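# Hang a T-shirt hanger on the rack rail at red tape

## Task

The left gripper starts out holding a hanger that carries a T-shirt. Put that hanger on the rail so its hook sits on the red tape, with the hanger about perpendicular to the rail, and let it hang at rest. The shirt must stay more or less centred on the hanger. Every other hanger must still be on the rail at the end. The rack is free-standing: it must stay where it stands, and tipping it more than a little ends the scene at once as a failure. Anything that stays in place only because the robot holds it does not count. Finish by releasing the hanger and moving the gripper away.

## Robot and tools

Robot: two arms, left_arm and right_arm, each ending in a two-finger gripper. The fingers point along the gripper's own +z axis and open and close along its y axis. end_effector_position is the point between the finger pads, just under 1 cm behind the tips. Joint ranges in rad, base to gripper: waist -2.618 to 3.054, shoulder 0.000 to 3.142, elbow 0.000 to 3.142, wrist pitch -1.571 to 1.571, wrist yaw -1.571 to 1.571, wrist roll -2.094 to 2.094. Elbows never go fully straight.

Frame: a single scene frame for both arms. Origin on the table top midway between the arms, +x out over the table, +z up, left_arm on the +y side. The names left and right do not refer to image sides. Positions are in metres. Orientations are quaternions written w first (qw, qx, qy, qz). The reported hand position can be a little wrong, more so at long reach.

Row layout, used by every moving call: one flat list of 16 numbers covering both arms, even if only one moves. Order: left_arm x, y, z, qw, qx, qy, qz, opening, then right_arm x, y, z, qw, qx, qy, qz, opening. x, y, z and the quaternion are an absolute target pose for that gripper in the scene frame, not an offset. Opening runs from -1 (closed) to +1 (fully open, 0.087 m); it is an absolute finger setting.

execute_actions(actions): a list of up to 15 actions, run in turn. Each action is a table of up to 15 rows; each row lasts one control step (1/30 s), and if fewer than 15 rows are given the last one is repeated to fill 15 steps. An empty list just returns the current state and images. An action is rejected for both arms if any target lies more than 0.6 m from that gripper's current position along any of the gripper's own axes. If any action is malformed, or the first one fails that check against the latest reported state, nothing at all runs. To hold an orientation steady, repeat the same quaternion in every row rather than copying the last reported one, which may have drifted.

move(target, speed, blocking): target is one 16-number row as above. Each gripper travels in a straight line toward its pose; both paths finish together, taking 0.5 to 10 s (cut off at 10 s if longer). speed is the top path speed in m/s, 0.002 to 0.5, default 0.25; rotation is capped at twice that value in rad/s. Grippers rotate the short way. Openings are applied at the start. Paths do not avoid obstacles or the other arm, and the real gripper may lag, wander, or overshoot the speed, particularly with a nearly straight arm. Faster contact hits harder, and a target set deeper past a contact pushes harder. With blocking=false the result comes after 0.5 s while motion continues; until a result shows the move ended, other moves and execute_actions are refused, so use wait or stop first. The result adds a move: line giving the outcome (done, off_target, moving, held, fault) and which limits applied, plus each gripper's distance from its pose. If only one arm is named, the other finished fine. held means a check stopped that arm's final step; limits=paced means the sent pose was clipped; limits=held means some steps were blocked, after which the arm may jump faster than speed.

wait(seconds): 0 to 10 s; arms hold their last commands and any running move keeps going (the wait returns early when it ends). stop(): brakes a running move; it needs stopping distance, and the fingers keep moving. zoom_image(camera, region): closer look at part of the latest image from cam_high, cam_low, cam_left_wrist or cam_right_wrist (each 504x504); region is [x0, y0, x1, y1] in pixels from the top-left, at most 504 by 504. finished_scene(scene): ends the given scene for good after the last command is held; the goal must be met and remain met.

Controller behaviour: each step the commanded pose is clamped to within 70 mm and 16 degrees of the measured pose, then tracked by damped inverse kinematics, giving position priority over orientation. Far targets need several actions; after an action the arm goes at most to its last clamped pose, so keep sending the rest. Joint friction may leave the gripper up to about 31 mm off, and smaller commands may not move it at all. Hand target lines show where the controller is currently steering. A pose unreachable line means the clearance check altered or blocked that arm's command. Step readings list positions at some steps; HELD next to an arm marks steps where its command was held back. To keep an arm still, resend its full last reported pose and desired opening every call.

Gripping: grip_measured is the measured opening on the command scale; the last Joint positions value is the opening in metres. Readings can be off by about 1 mm, a fixed amount per gripper. To keep holding the hanger, command roughly 0.02 below grip_measured; smaller margins hold more gently. Pads push up to about 20 N; snapping shut fast can push harder or even spring the fingers open.

Hazards: do not drop or slam the hanger, shove the rack (it is loose and tips easily), knock rigid items off the table, or let the arms collide or press on each other. Something may occasionally nudge a loose object. Holding a load heats motors: MOTOR HOT appears from 75 °C, at 90 °C that arm pauses for 10 s, and at 100 °C the arm goes limp and falls; these show as OVER-TEMPERATURE FAULT lines. A FAULT line on an arm can cut short a wait, move or action.

Each tool is called after "Call:" by a JSON object that holds its "op" and its "data", one argument or row to a line.

## Session

Call:
{"op": "execute_actions", "data": {
  "actions": []
}}

Scene clock: 0.00 s.
left_arm: end_effector_position=(+0.3361, +0.0022, +0.4397) grip_measured=-0.837 end_effector_quat_wxyz=(+0.665, +0.093, +0.737, -0.080) | right_arm: end_effector_position=(+0.3408, -0.2372, +0.3614) grip_measured=+1.000 end_effector_quat_wxyz=(+0.702, -0.071, +0.706, +0.061)
Joint positions: left_arm=[-1.004  1.741  2.082 -0.521 -0.958 -0.141  0.007] | right_arm=[-0.008  1.052  1.06  -0.014  0.012 -0.013  0.087]
Joint velocities: left_arm=[-0.002  0.007  0.012 -0.095  0.022  0.007  0.   ] | right_arm=[-0.002  0.017 -0.017 -0.022  0.007  0.037  0.   ]
Hand target (left_arm): +0.336, +0.002, +0.441; +0.666, +0.091, +0.736, -0.082
Hand target (right_arm): +0.341, -0.237, +0.361; +0.702, -0.071, +0.706, +0.061

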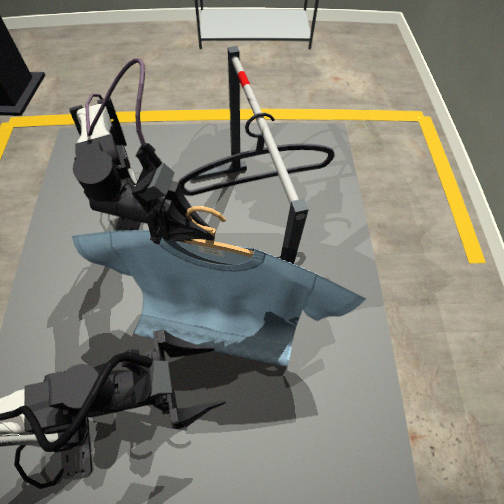

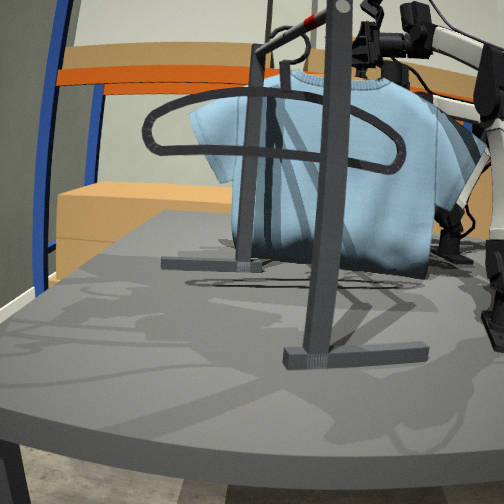

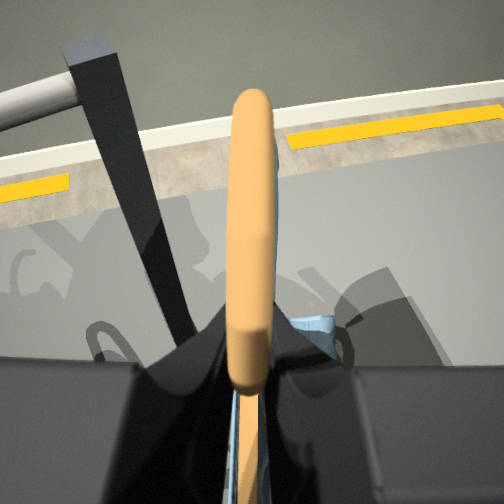

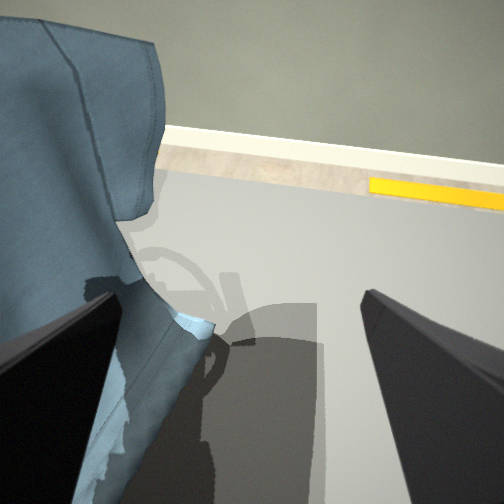

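Call:
{"op": "move", "data": {
  "target": [0.15,0.05,0.46,0.612,0.354,0.612,-0.354,-1,0.3,-0.4,0.33,0.702,-0.071,0.706,0.061,1]
}}

Call:
{"op": "move", "data": {
  "target": [0.15,0.42,0.46,0.612,0.354,0.612,-0.354,-1,0.3,-0.4,0.33,0.702,-0.071,0.706,0.061,1]
}}

Scene clock: 24.53 s.
left_arm: end_effector_position=(+0.1544, +0.0452, +0.4531) grip_measured=-0.837 end_effector_quat_wxyz=(+0.610, +0.354, +0.622, -0.341) | right_arm: end_effector_position=(+0.2972, -0.3954, +0.3400) grip_measured=+1.000 end_effector_quat_wxyz=(+0.705, -0.072, +0.703, +0.061)
Joint positions: left_arm=[-1.274  1.1    1.508 -0.435 -0.454 -0.004  0.007] | right_arm=[-0.841  0.994  0.94   0.056 -0.822 -0.014  0.087]
Joint velocities: left_arm=[ 0.002 -0.002  0.022  0.022  0.007  0.095  0.   ] | right_arm=[-0.007  0.022  0.002  0.007 -0.007  0.037  0.   ]
Hand target (left_arm): +0.149, +0.048, +0.458; +0.612, +0.355, +0.612, -0.353
Hand target (right_arm): +0.298, -0.400, +0.331; +0.702, -0.069, +0.706, +0.063
Off the commanded pose (left_arm): 0.010 m, 2 deg.
Off the commanded pose (right_arm): 0.011 m, 0 deg.
move: off_target (right_arm)

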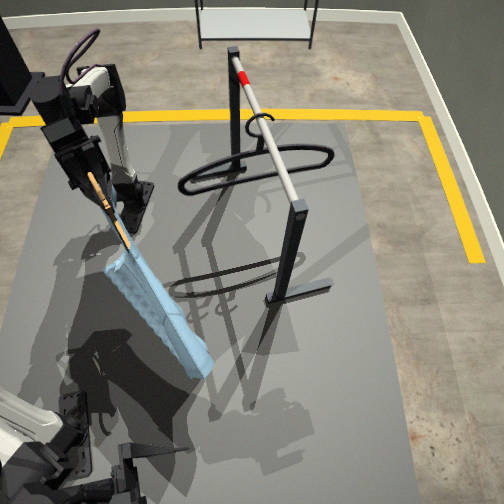

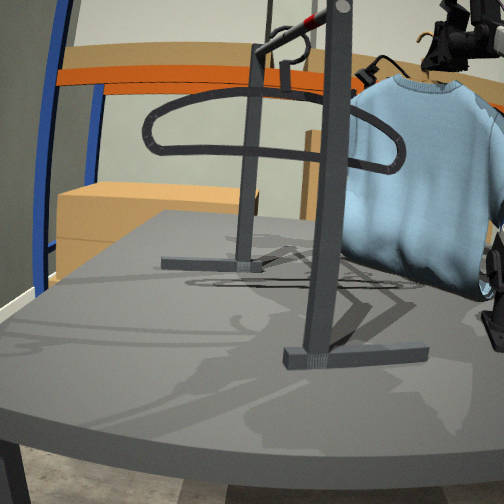

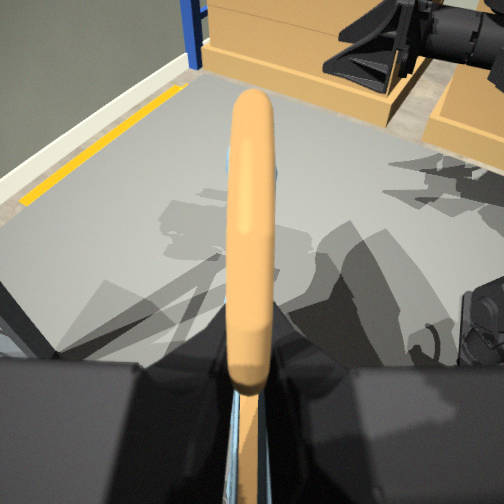

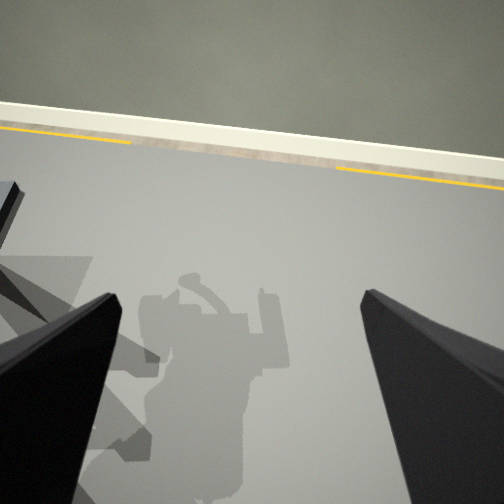

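Scene clock: 26.63 s.
left_arm: end_effector_position=(+0.1453, +0.4217, +0.4586) grip_measured=-0.837 end_effector_quat_wxyz=(+0.624, +0.346, +0.597, -0.365) | right_arm: end_effector_position=(+0.2972, -0.3955, +0.3400) grip_measured=+1.000 end_effector_quat_wxyz=(+0.705, -0.073, +0.703, +0.061)
Joint positions: left_arm=[-1.412  0.528  2.153 -1.57  -0.563  0.026  0.007] | right_arm=[-0.841  0.994  0.94   0.056 -0.822 -0.016  0.087]
Joint velocities: left_arm=[-0.017 -0.007 -0.002  0.007 -0.022 -0.051 -0.   ] | right_arm=[-0.007  0.002 -0.002 -0.051  0.022 -0.066  0.   ]
Hand target (left_arm): +0.145, +0.418, +0.460; +0.624, +0.347, +0.603, -0.356
Hand target (right_arm): +0.300, -0.400, +0.330; +0.702, -0.071, +0.706, +0.061
Off the commanded pose (left_arm): 0.005 m, 3 deg.
Off the commanded pose (right_arm): 0.011 m, 1 deg.
joint sent to its limit (left arm) — the command would take joint 4 (wrist pitch) past its lower limit, so that joint was sent only as far as its limit.
move: off_target (left_arm, right_arm)

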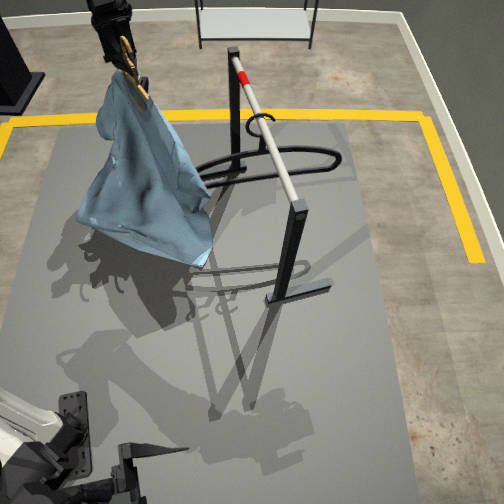

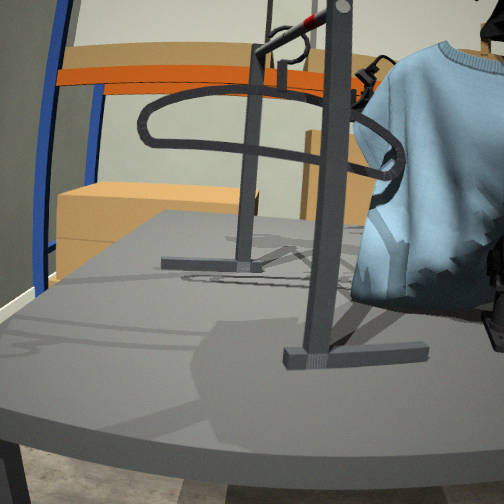

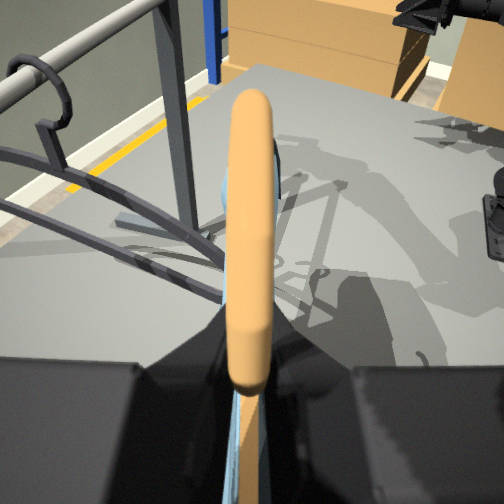

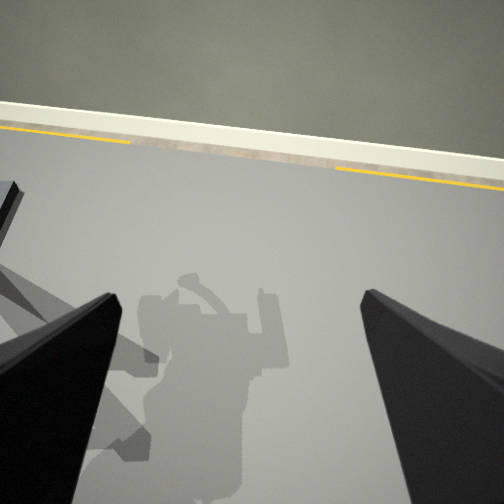

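Call:
{"op": "move", "data": {
  "target": [0.2,0.42,0.48,0.704,-0.062,0.704,0.062,-1,0.3,-0.4,0.33,0.702,-0.071,0.706,0.061,1],
  "speed": 0.15
}}

Scene clock: 34.20 s.
left_arm: end_effector_position=(+0.1950, +0.4252, +0.4769) grip_measured=-0.837 end_effector_quat_wxyz=(+0.701, -0.057, +0.708, +0.059) | right_arm: end_effector_position=(+0.2972, -0.3955, +0.3400) grip_measured=+1.000 end_effector_quat_wxyz=(+0.705, -0.073, +0.703, +0.061)
Joint positions: left_arm=[-0.613  0.683  1.72  -1.055 -0.984 -0.013  0.007] | right_arm=[-0.841  0.994  0.94   0.056 -0.822 -0.017  0.087]
Joint velocities: left_arm=[0.007 0.002 0.017 0.007 0.095 0.007 0.   ] | right_arm=[-0.007 -0.022 -0.032  0.037  0.007 -0.007  0.   ]
Hand target (left_arm): +0.201, +0.420, +0.480; +0.703, -0.063, +0.706, +0.061
Hand target (right_arm): +0.300, -0.400, +0.330; +0.702, -0.071, +0.706, +0.061
Off the commanded pose (left_arm): 0.008 m, 1 deg.
Off the commanded pose (right_arm): 0.011 m, 1 deg.
move: off_target (right_arm)

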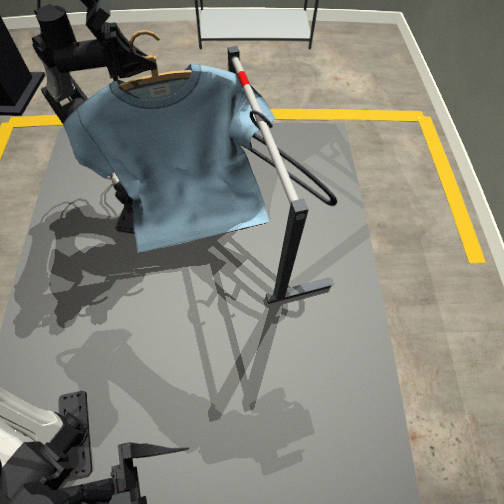

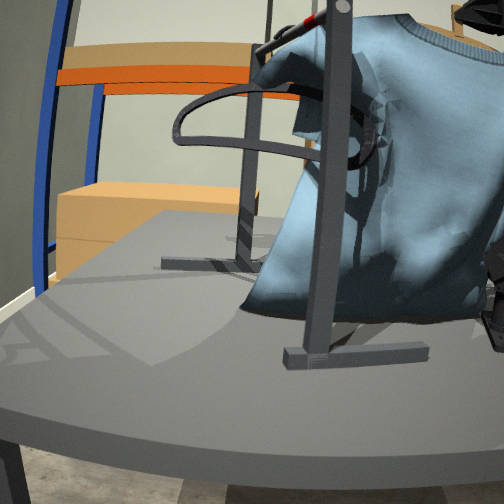

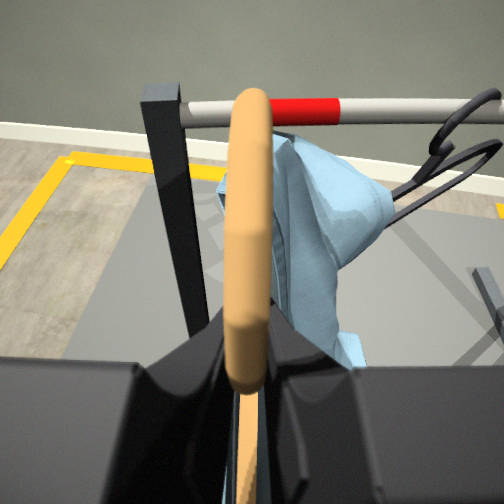

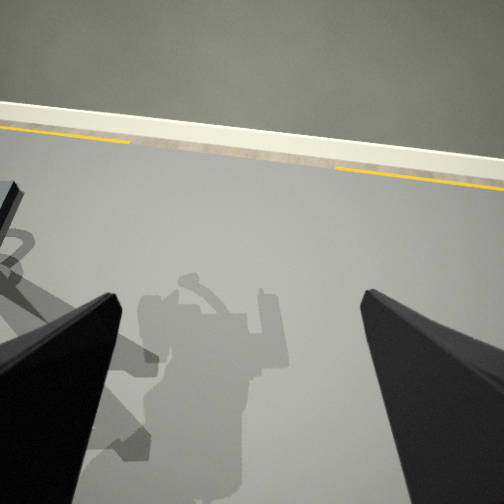

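Call:
{"op": "move", "data": {
  "target": [0.04,0.44,0.5,0.704,-0.062,0.704,0.062,-1,0.3,-0.4,0.33,0.702,-0.071,0.706,0.061,1],
  "speed": 0.15
}}

Call:
{"op": "wait", "data": {
  "seconds": 3
}}

Scene clock: 39.20 s.
left_arm: end_effector_position=(+0.0424, +0.4388, +0.4978) grip_measured=-0.837 end_effector_quat_wxyz=(+0.725, -0.069, +0.682, +0.066) | right_arm: end_effector_position=(+0.2972, -0.3955, +0.3400) grip_measured=+1.000 end_effector_quat_wxyz=(+0.705, -0.073, +0.703, +0.061)
Joint positions: left_arm=[ 0.006  0.699  2.334 -1.57  -0.39   0.014  0.007] | right_arm=[-0.841  0.994  0.94   0.056 -0.822 -0.017  0.087]
Joint velocities: left_arm=[-0.007  0.007  0.012 -0.022 -0.037  0.022 -0.   ] | right_arm=[ 0.002 -0.032  0.002  0.007  0.051  0.022  0.   ]
Hand target (left_arm): +0.040, +0.437, +0.500; +0.728, -0.064, +0.679, +0.068
Hand target (right_arm): +0.300, -0.400, +0.330; +0.702, -0.071, +0.706, +0.061
Off the commanded pose (left_arm): 0.003 m, 4 deg.
Off the commanded pose (right_arm): 0.011 m, 1 deg.
joint sent to its limit (left arm) — the command would take joint 4 (wrist pitch) past its lower limit, so that joint was sent only as far as its limit.
move: off_target (left_arm, right_arm)

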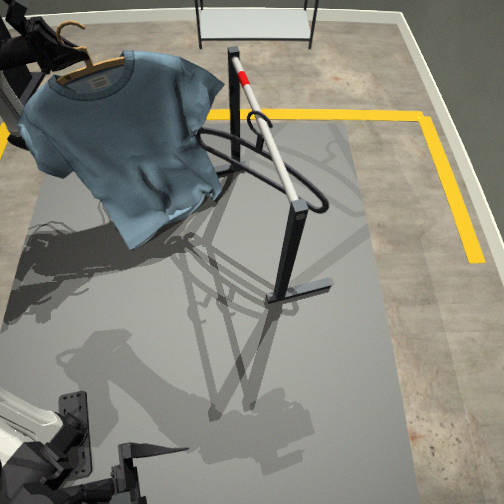

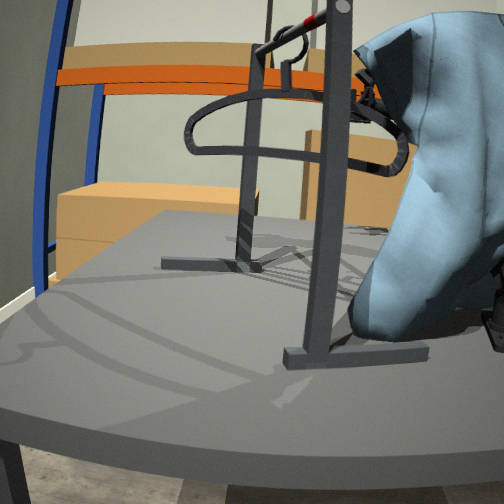

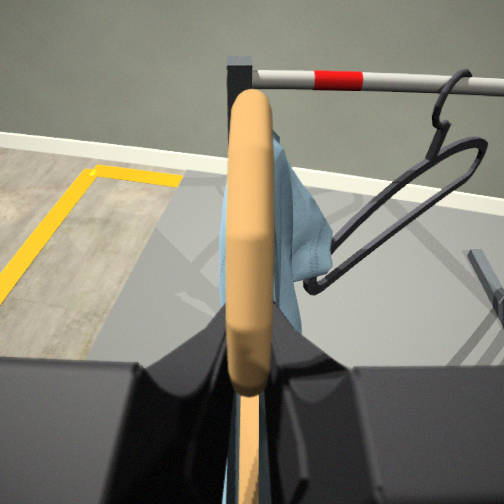

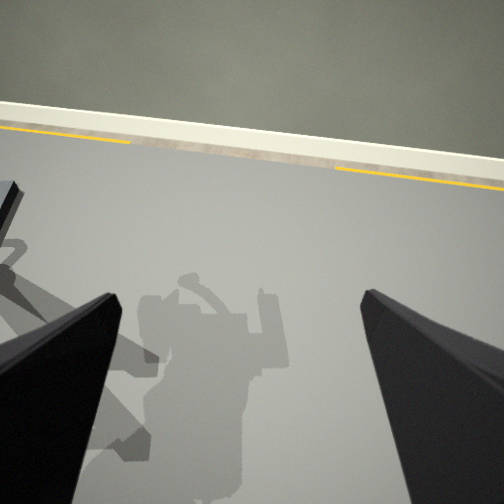

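Scene clock: 42.20 s.
left_arm: end_effector_position=(+0.0424, +0.4386, +0.4978) grip_measured=-0.837 end_effector_quat_wxyz=(+0.725, -0.068, +0.682, +0.065) | right_arm: end_effector_position=(+0.2972, -0.3955, +0.3400) grip_measured=+1.000 end_effector_quat_wxyz=(+0.705, -0.073, +0.703, +0.061)
Joint positions: left_arm=[ 0.006  0.699  2.334 -1.57  -0.389  0.015  0.007] | right_arm=[-0.841  0.994  0.94   0.056 -0.822 -0.017  0.087]
Joint velocities: left_arm=[-0.002 -0.002 -0.007 -0.066 -0.037 -0.007  0.   ] | right_arm=[ 0.002  0.002 -0.002  0.022 -0.037  0.066  0.   ]
Hand target (left_arm): +0.040, +0.437, +0.500; +0.728, -0.064, +0.679, +0.068
Hand target (right_arm): +0.300, -0.400, +0.330; +0.702, -0.071, +0.706, +0.061
Off the commanded pose (left_arm): 0.004 m, 4 deg.
Off the commanded pose (right_arm): 0.011 m, 1 deg.
wait: 3.00 s; at rest by 0.17 s

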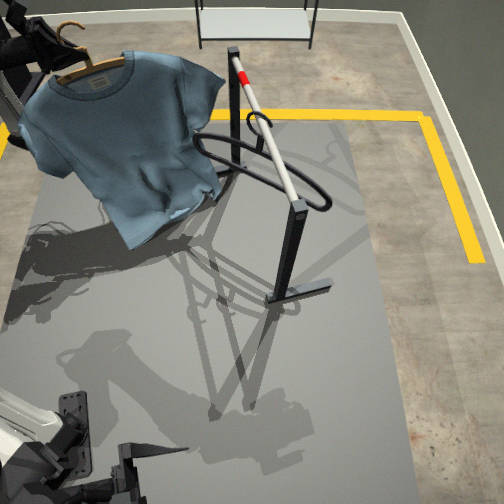

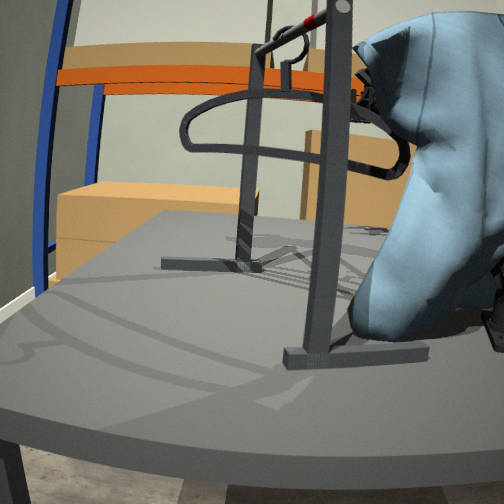

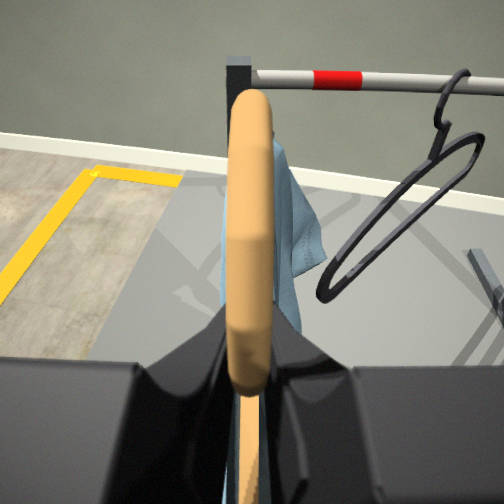

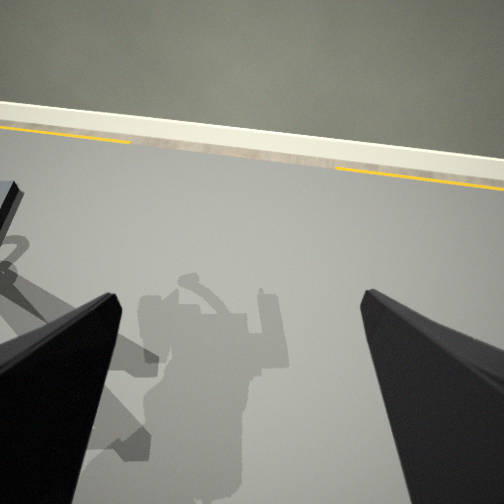

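Call:
{"op": "move", "data": {
  "target": [0.2,0.43,0.52,0.704,-0.062,0.704,0.062,-1,0.3,-0.4,0.33,0.702,-0.071,0.706,0.061,1],
  "speed": 0.15
}}

Call:
{"op": "move", "data": {
  "target": [0.3,0.41,0.52,0.704,-0.062,0.704,0.062,-1,0.3,-0.4,0.33,0.702,-0.071,0.706,0.061,1],
  "speed": 0.12
}}

Scene clock: 51.60 s.
left_arm: end_effector_position=(+0.1970, +0.4328, +0.5124) grip_measured=-0.837 end_effector_quat_wxyz=(+0.698, -0.042, +0.712, +0.068) | right_arm: end_effector_position=(+0.2972, -0.3955, +0.3400) grip_measured=+1.000 end_effector_quat_wxyz=(+0.705, -0.073, +0.703, +0.061)
Joint positions: left_arm=[-0.775  0.843  2.016 -1.212 -1.137  0.002  0.007] | right_arm=[-0.841  0.994  0.94   0.056 -0.822 -0.017  0.087]
Joint velocities: left_arm=[-0.027 -0.022 -0.002 -0.007  0.007 -0.037 -0.001] | right_arm=[-0.022  0.002 -0.007 -0.037  0.066 -0.11   0.   ]
Hand target (left_arm): +0.199, +0.433, +0.520; +0.705, -0.061, +0.704, +0.063
Hand target (right_arm): +0.300, -0.400, +0.330; +0.702, -0.071, +0.706, +0.061
Off the commanded pose (left_arm): 0.009 m, 3 deg.
Off the commanded pose (right_arm): 0.011 m, 1 deg.
move: off_target (left_arm, right_arm)

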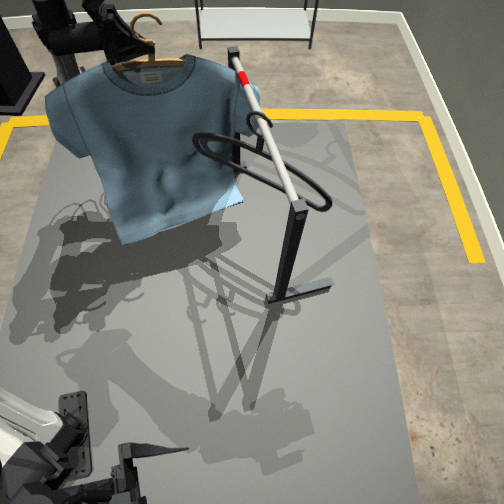

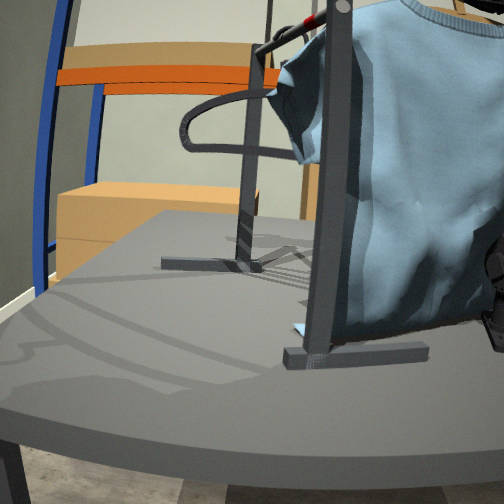

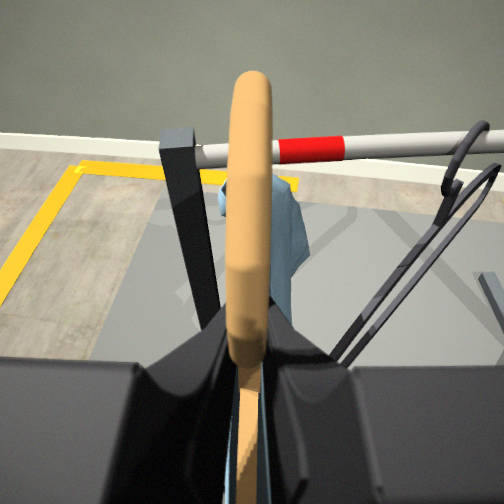

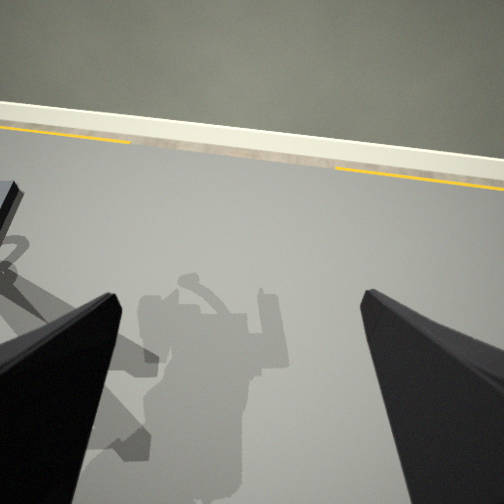

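Scene clock: 52.87 s.
left_arm: end_effector_position=(+0.2195, +0.4060, +0.5161) grip_measured=-0.837 end_effector_quat_wxyz=(+0.703, -0.054, +0.706, +0.061) | right_arm: end_effector_position=(+0.2972, -0.3955, +0.3400) grip_measured=+1.000 end_effector_quat_wxyz=(+0.705, -0.073, +0.703, +0.061)
Joint positions: left_arm=[-1.177  0.912  2.003 -1.214 -1.546 -0.112  0.007] | right_arm=[-0.841  0.994  0.94   0.056 -0.822 -0.017  0.087]
Joint velocities: left_arm=[-0.007  0.017  0.002  0.051 -0.051 -0.022  0.   ] | right_arm=[-0.007 -0.012 -0.002 -0.007 -0.037 -0.051  0.   ]
Hand target (left_arm): +0.221, +0.399, +0.518; +0.704, -0.061, +0.705, +0.062
Hand target (right_arm): +0.300, -0.400, +0.330; +0.702, -0.071, +0.706, +0.061
Off the commanded pose (left_arm): 0.081 m, 1 deg; position clipped at the last step of the last action.
Off the commanded pose (right_arm): 0.011 m, 1 deg.
joint sent to its limit (left arm) — the command would take joint 5 (wrist yaw) past its lower limit, so that joint was sent only as far as its limit.
move: off_target (left_arm, right_arm); limits=paced

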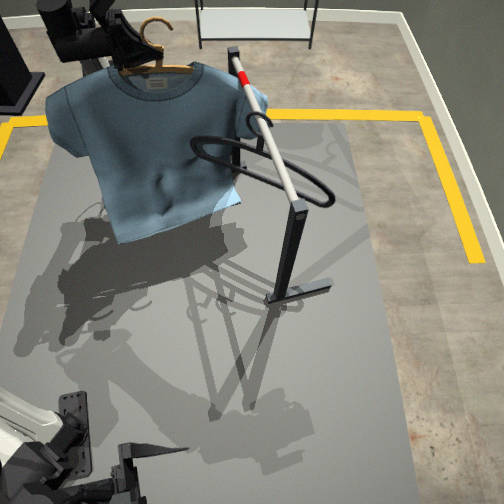

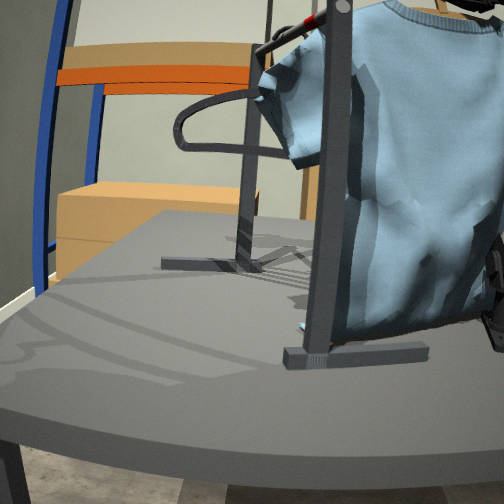

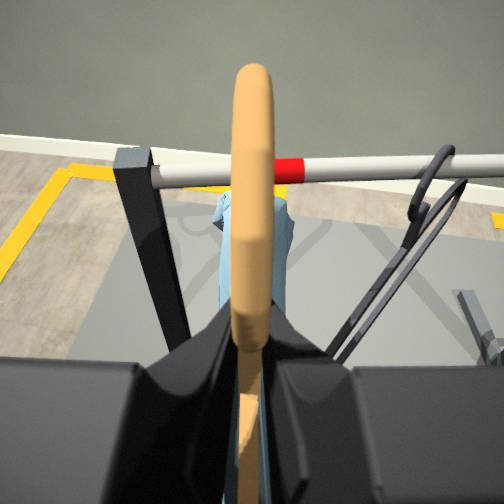

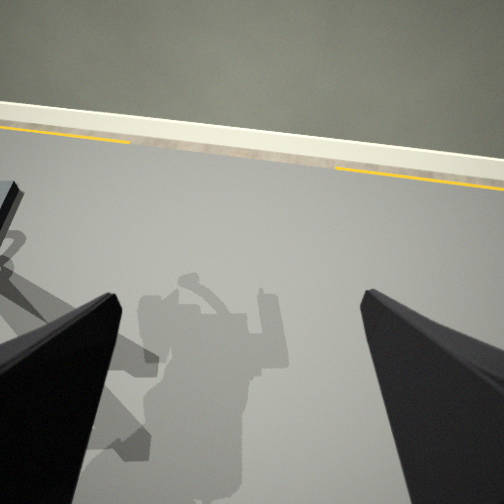

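Call:
{"op": "move", "data": {
  "target": [0.06,0.39,0.5,0.704,-0.062,0.704,0.062,-1,0.3,-0.4,0.33,0.702,-0.071,0.706,0.061,1],
  "speed": 0.15
}}

Scene clock: 60.03 s.
left_arm: end_effector_position=(+0.0569, +0.3887, +0.4967) grip_measured=-0.837 end_effector_quat_wxyz=(+0.709, -0.071, +0.699, +0.059) | right_arm: end_effector_position=(+0.2972, -0.3955, +0.3400) grip_measured=+1.000 end_effector_quat_wxyz=(+0.705, -0.073, +0.703, +0.061)
Joint positions: left_arm=[ 0.278  0.736  2.319 -1.569 -0.113 -0.016  0.007] | right_arm=[-0.841  0.994  0.94   0.056 -0.822 -0.017  0.087]
Joint velocities: left_arm=[ 0.012  0.017 -0.022  0.081  0.007 -0.007 -0.   ] | right_arm=[0.007 0.012 0.002 0.007 0.022 0.007 0.   ]
Hand target (left_arm): +0.060, +0.386, +0.499; +0.708, -0.064, +0.700, +0.060
Hand target (right_arm): +0.300, -0.400, +0.330; +0.702, -0.071, +0.706, +0.061
Off the commanded pose (left_arm): 0.005 m, 1 deg.
Off the commanded pose (right_arm): 0.011 m, 1 deg.
joint sent to its limit (left arm) — the command would take joint 4 (wrist pitch) past its lower limit, so that joint was sent only as far as its limit.
move: off_target (right_arm); limits=paced

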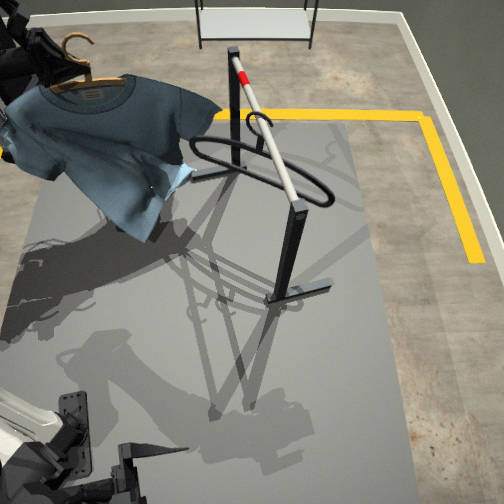

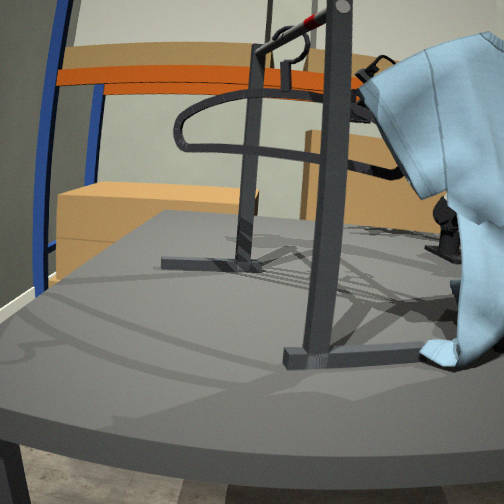

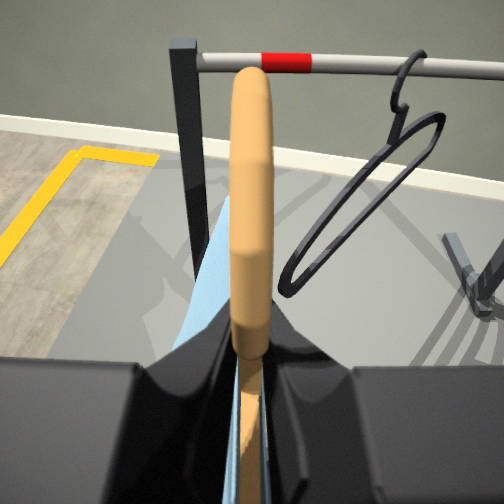

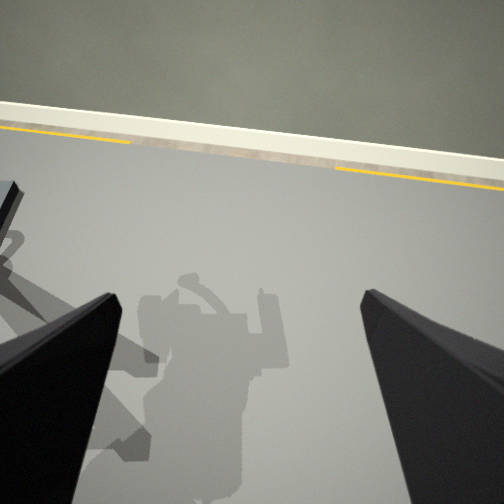

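Call:
{"op": "move", "data": {
  "target": [0.31,0.408,0.52,0.704,-0.062,0.704,0.062,-1,0.3,-0.4,0.33,0.702,-0.071,0.706,0.061,1],
  "speed": 0.12
}}

Scene clock: 66.67 s.
left_arm: end_effector_position=(+0.2998, +0.4116, +0.4932) grip_measured=-0.837 end_effector_quat_wxyz=(+0.667, -0.068, +0.739, +0.064) | right_arm: end_effector_position=(+0.2972, -0.3955, +0.3400) grip_measured=+1.000 end_effector_quat_wxyz=(+0.705, -0.073, +0.703, +0.061)
Joint positions: left_arm=[ 0.332  1.038  1.848 -0.911 -0.063 -0.002  0.007] | right_arm=[-0.841  0.994  0.94   0.056 -0.822 -0.017  0.087]
Joint velocities: left_arm=[-0.012 -0.017 -0.002  0.037 -0.037 -0.022 -0.   ] | right_arm=[ 0.002  0.007  0.012 -0.007  0.037  0.081  0.   ]
Hand target (left_arm): +0.307, +0.411, +0.519; +0.704, -0.062, +0.705, +0.062
Hand target (right_arm): +0.300, -0.400, +0.330; +0.702, -0.071, +0.706, +0.061
Off the commanded pose (left_arm): 0.029 m, 6 deg.
Off the commanded pose (right_arm): 0.011 m, 1 deg.
move: off_target (left_arm, right_arm)

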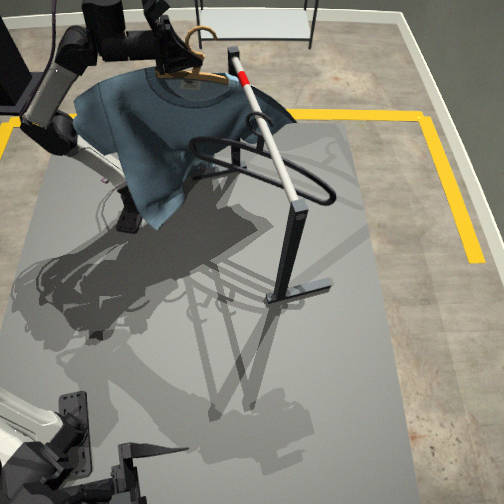

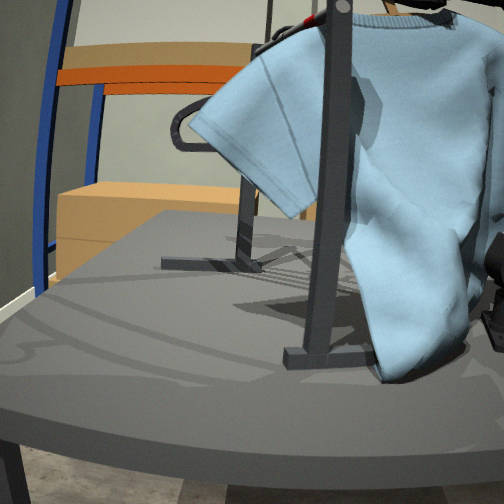

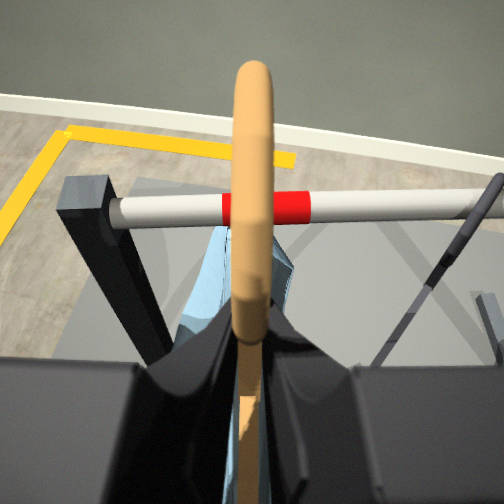

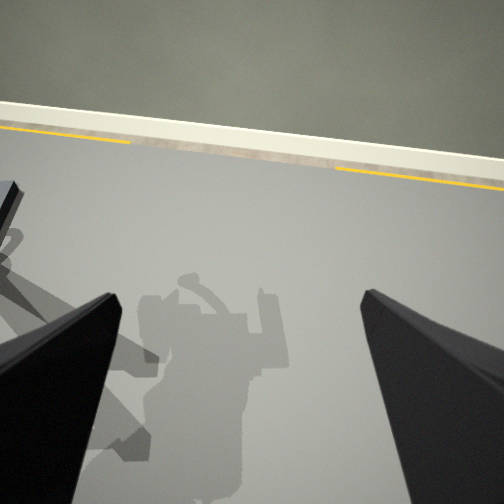

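Call:
{"op": "move", "data": {
  "target": [0.31,0.41,0.475,0.704,-0.062,0.704,0.062,-1,0.3,-0.4,0.33,0.702,-0.071,0.706,0.061,1],
  "speed": 0.08
}}

Call:
{"op": "move", "data": {
  "target": [0.37,0.42,0.475,0.704,-0.062,0.704,0.062,-1,0.3,-0.4,0.33,0.702,-0.071,0.706,0.061,1],
  "speed": 0.08
}}

Scene clock: 72.27 s.
left_arm: end_effector_position=(+0.3145, +0.4134, +0.4615) grip_measured=-0.837 end_effector_quat_wxyz=(+0.682, -0.068, +0.725, +0.065) | right_arm: end_effector_position=(+0.2972, -0.3955, +0.3400) grip_measured=+1.000 end_effector_quat_wxyz=(+0.705, -0.073, +0.703, +0.061)
Joint positions: left_arm=[ 0.332  0.928  1.561 -0.694 -0.063 -0.002  0.007] | right_arm=[-0.841  0.994  0.94   0.056 -0.822 -0.017  0.087]
Joint velocities: left_arm=[ 0.002 -0.007 -0.012 -0.007 -0.037 -0.022 -0.001] | right_arm=[-0.012  0.007  0.012  0.007 -0.007  0.095  0.   ]
Hand target (left_arm): +0.310, +0.410, +0.474; +0.704, -0.062, +0.705, +0.062
Hand target (right_arm): +0.300, -0.400, +0.330; +0.702, -0.071, +0.706, +0.061
Off the commanded pose (left_arm): 0.015 m, 4 deg.
Off the commanded pose (right_arm): 0.011 m, 1 deg.
move: off_target (left_arm, right_arm)

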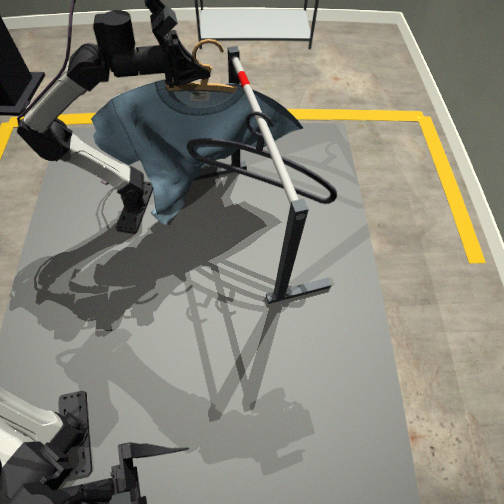

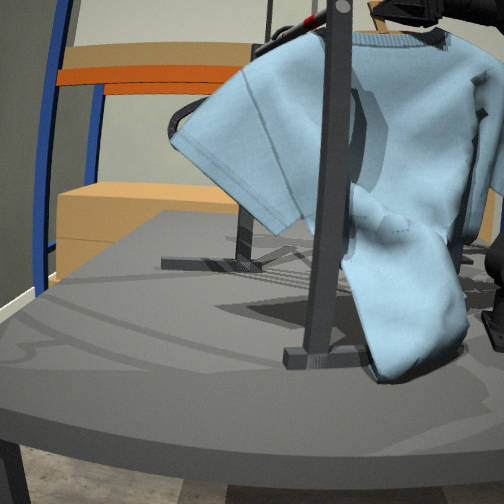

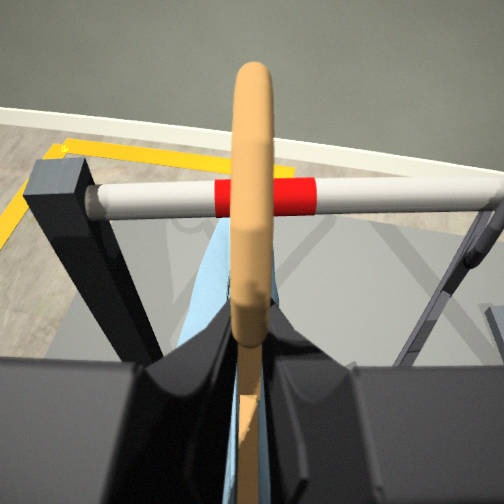

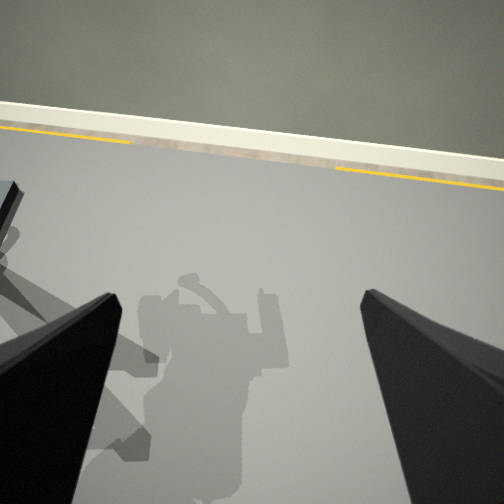

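Scene clock: 73.47 s.
left_arm: end_effector_position=(+0.3637, +0.4190, +0.4596) grip_measured=-0.837 end_effector_quat_wxyz=(+0.685, -0.065, +0.723, +0.062) | right_arm: end_effector_position=(+0.2972, -0.3955, +0.3400) grip_measured=+1.000 end_effector_quat_wxyz=(+0.705, -0.073, +0.703, +0.061)
Joint positions: left_arm=[ 0.336  1.05   1.561 -0.566 -0.05  -0.002  0.007] | right_arm=[-0.841  0.994  0.94   0.056 -0.822 -0.017  0.087]
Joint velocities: left_arm=[-0.002  0.002 -0.002 -0.051 -0.066 -0.022  0.   ] | right_arm=[-0.012 -0.017 -0.002 -0.081  0.022  0.007  0.   ]
Hand target (left_arm): +0.369, +0.421, +0.475; +0.704, -0.062, +0.704, +0.063
Hand target (right_arm): +0.300, -0.400, +0.330; +0.702, -0.071, +0.706, +0.061
Off the commanded pose (left_arm): 0.017 m, 3 deg.
Off the commanded pose (right_arm): 0.011 m, 1 deg.
move: off_target (left_arm, right_arm)

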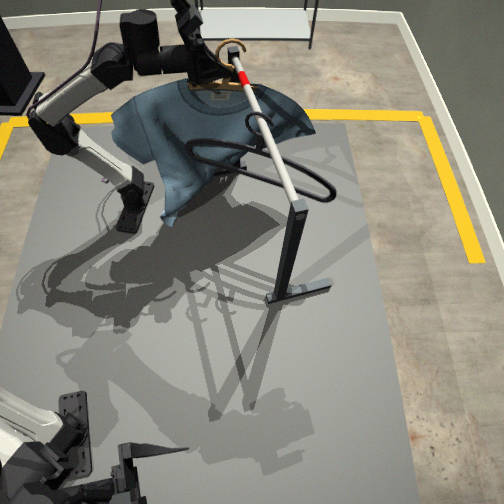

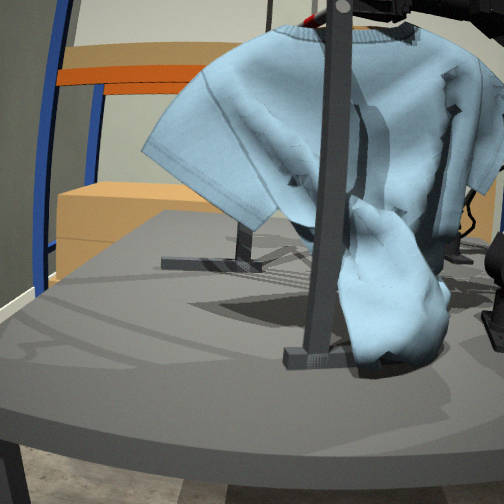

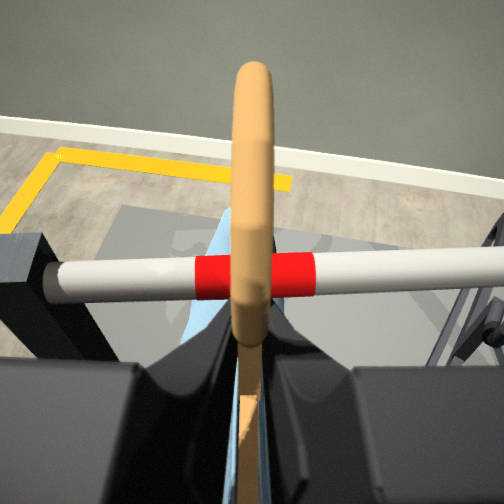

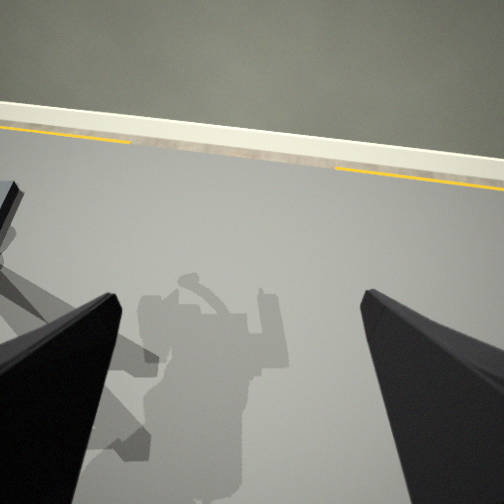

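Call:
{"op": "move", "data": {
  "target": [0.385,0.423,0.445,0.704,-0.062,0.704,0.062,-1,0.3,-0.4,0.33,0.702,-0.071,0.706,0.061,1],
  "speed": 0.05
}}

Call:
{"op": "zoom_image", "data": {
  "camera": "cam_high",
  "region": [170,20,310,130]
}}

Scene clock: 84.07 s.
left_arm: end_effector_position=(+0.3826, +0.4210, +0.4318) grip_measured=-0.837 end_effector_quat_wxyz=(+0.681, -0.064, +0.727, +0.061) | right_arm: end_effector_position=(+0.2972, -0.3955, +0.3400) grip_measured=+1.000 end_effector_quat_wxyz=(+0.705, -0.073, +0.703, +0.061)
Joint positions: left_arm=[ 0.337  1.046  1.431 -0.449 -0.047 -0.002  0.007] | right_arm=[-0.841  0.994  0.94   0.056 -0.822 -0.017  0.087]
Joint velocities: left_arm=[ 0.002  0.007  0.007  0.051  0.037  0.022 -0.   ] | right_arm=[ 0.007  0.002 -0.007 -0.022 -0.007  0.022  0.   ]
Hand target (left_arm): +0.384, +0.423, +0.445; +0.703, -0.062, +0.705, +0.062
Hand target (right_arm): +0.300, -0.400, +0.330; +0.702, -0.071, +0.706, +0.061
Off the commanded pose (left_arm): 0.014 m, 4 deg.
Off the commanded pose (right_arm): 0.011 m, 1 deg.
move: off_target (left_arm, right_arm)

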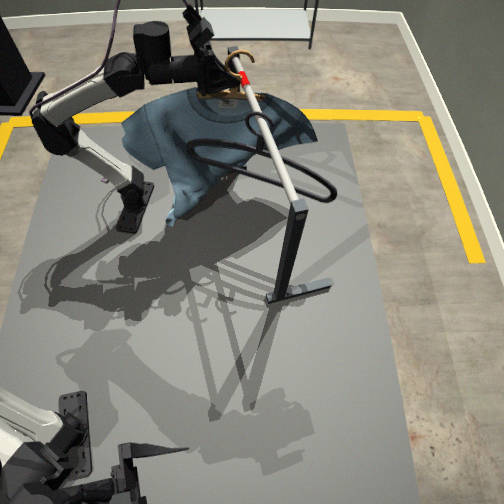

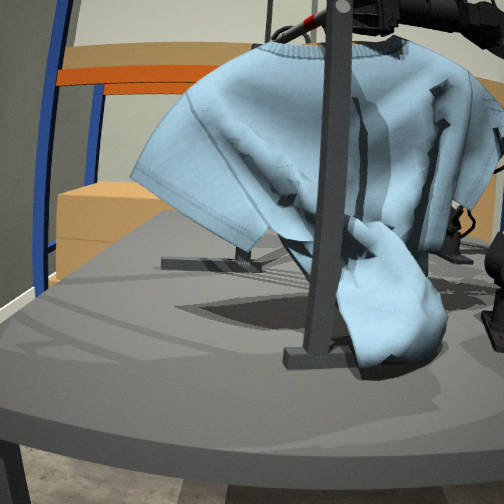

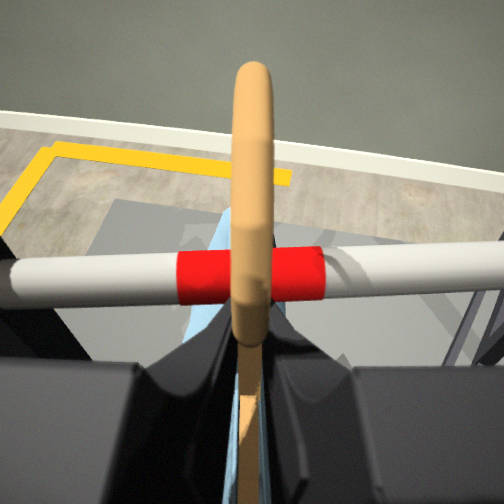

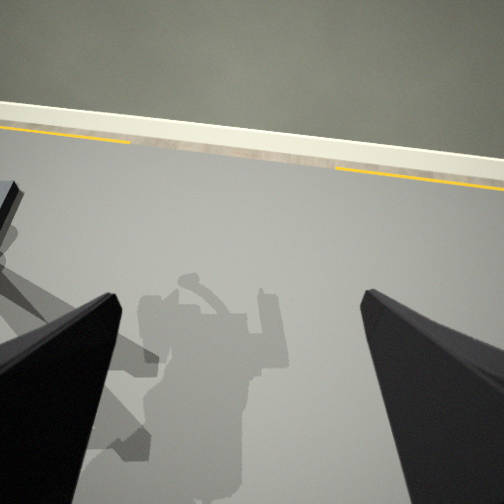

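Region (170, 20, 310, 130) of cam_high's 504x504 image, scaled by 3.600, with more detail than that image has; it fills the top 396 rows of this view, and the rest is white.

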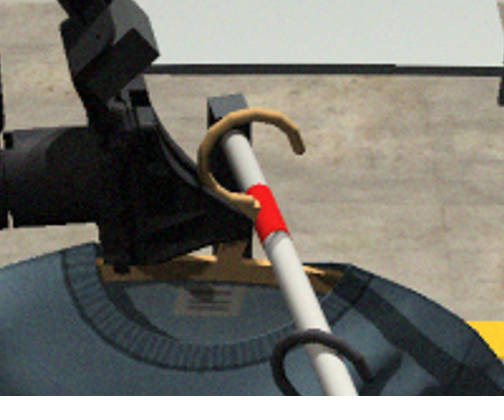

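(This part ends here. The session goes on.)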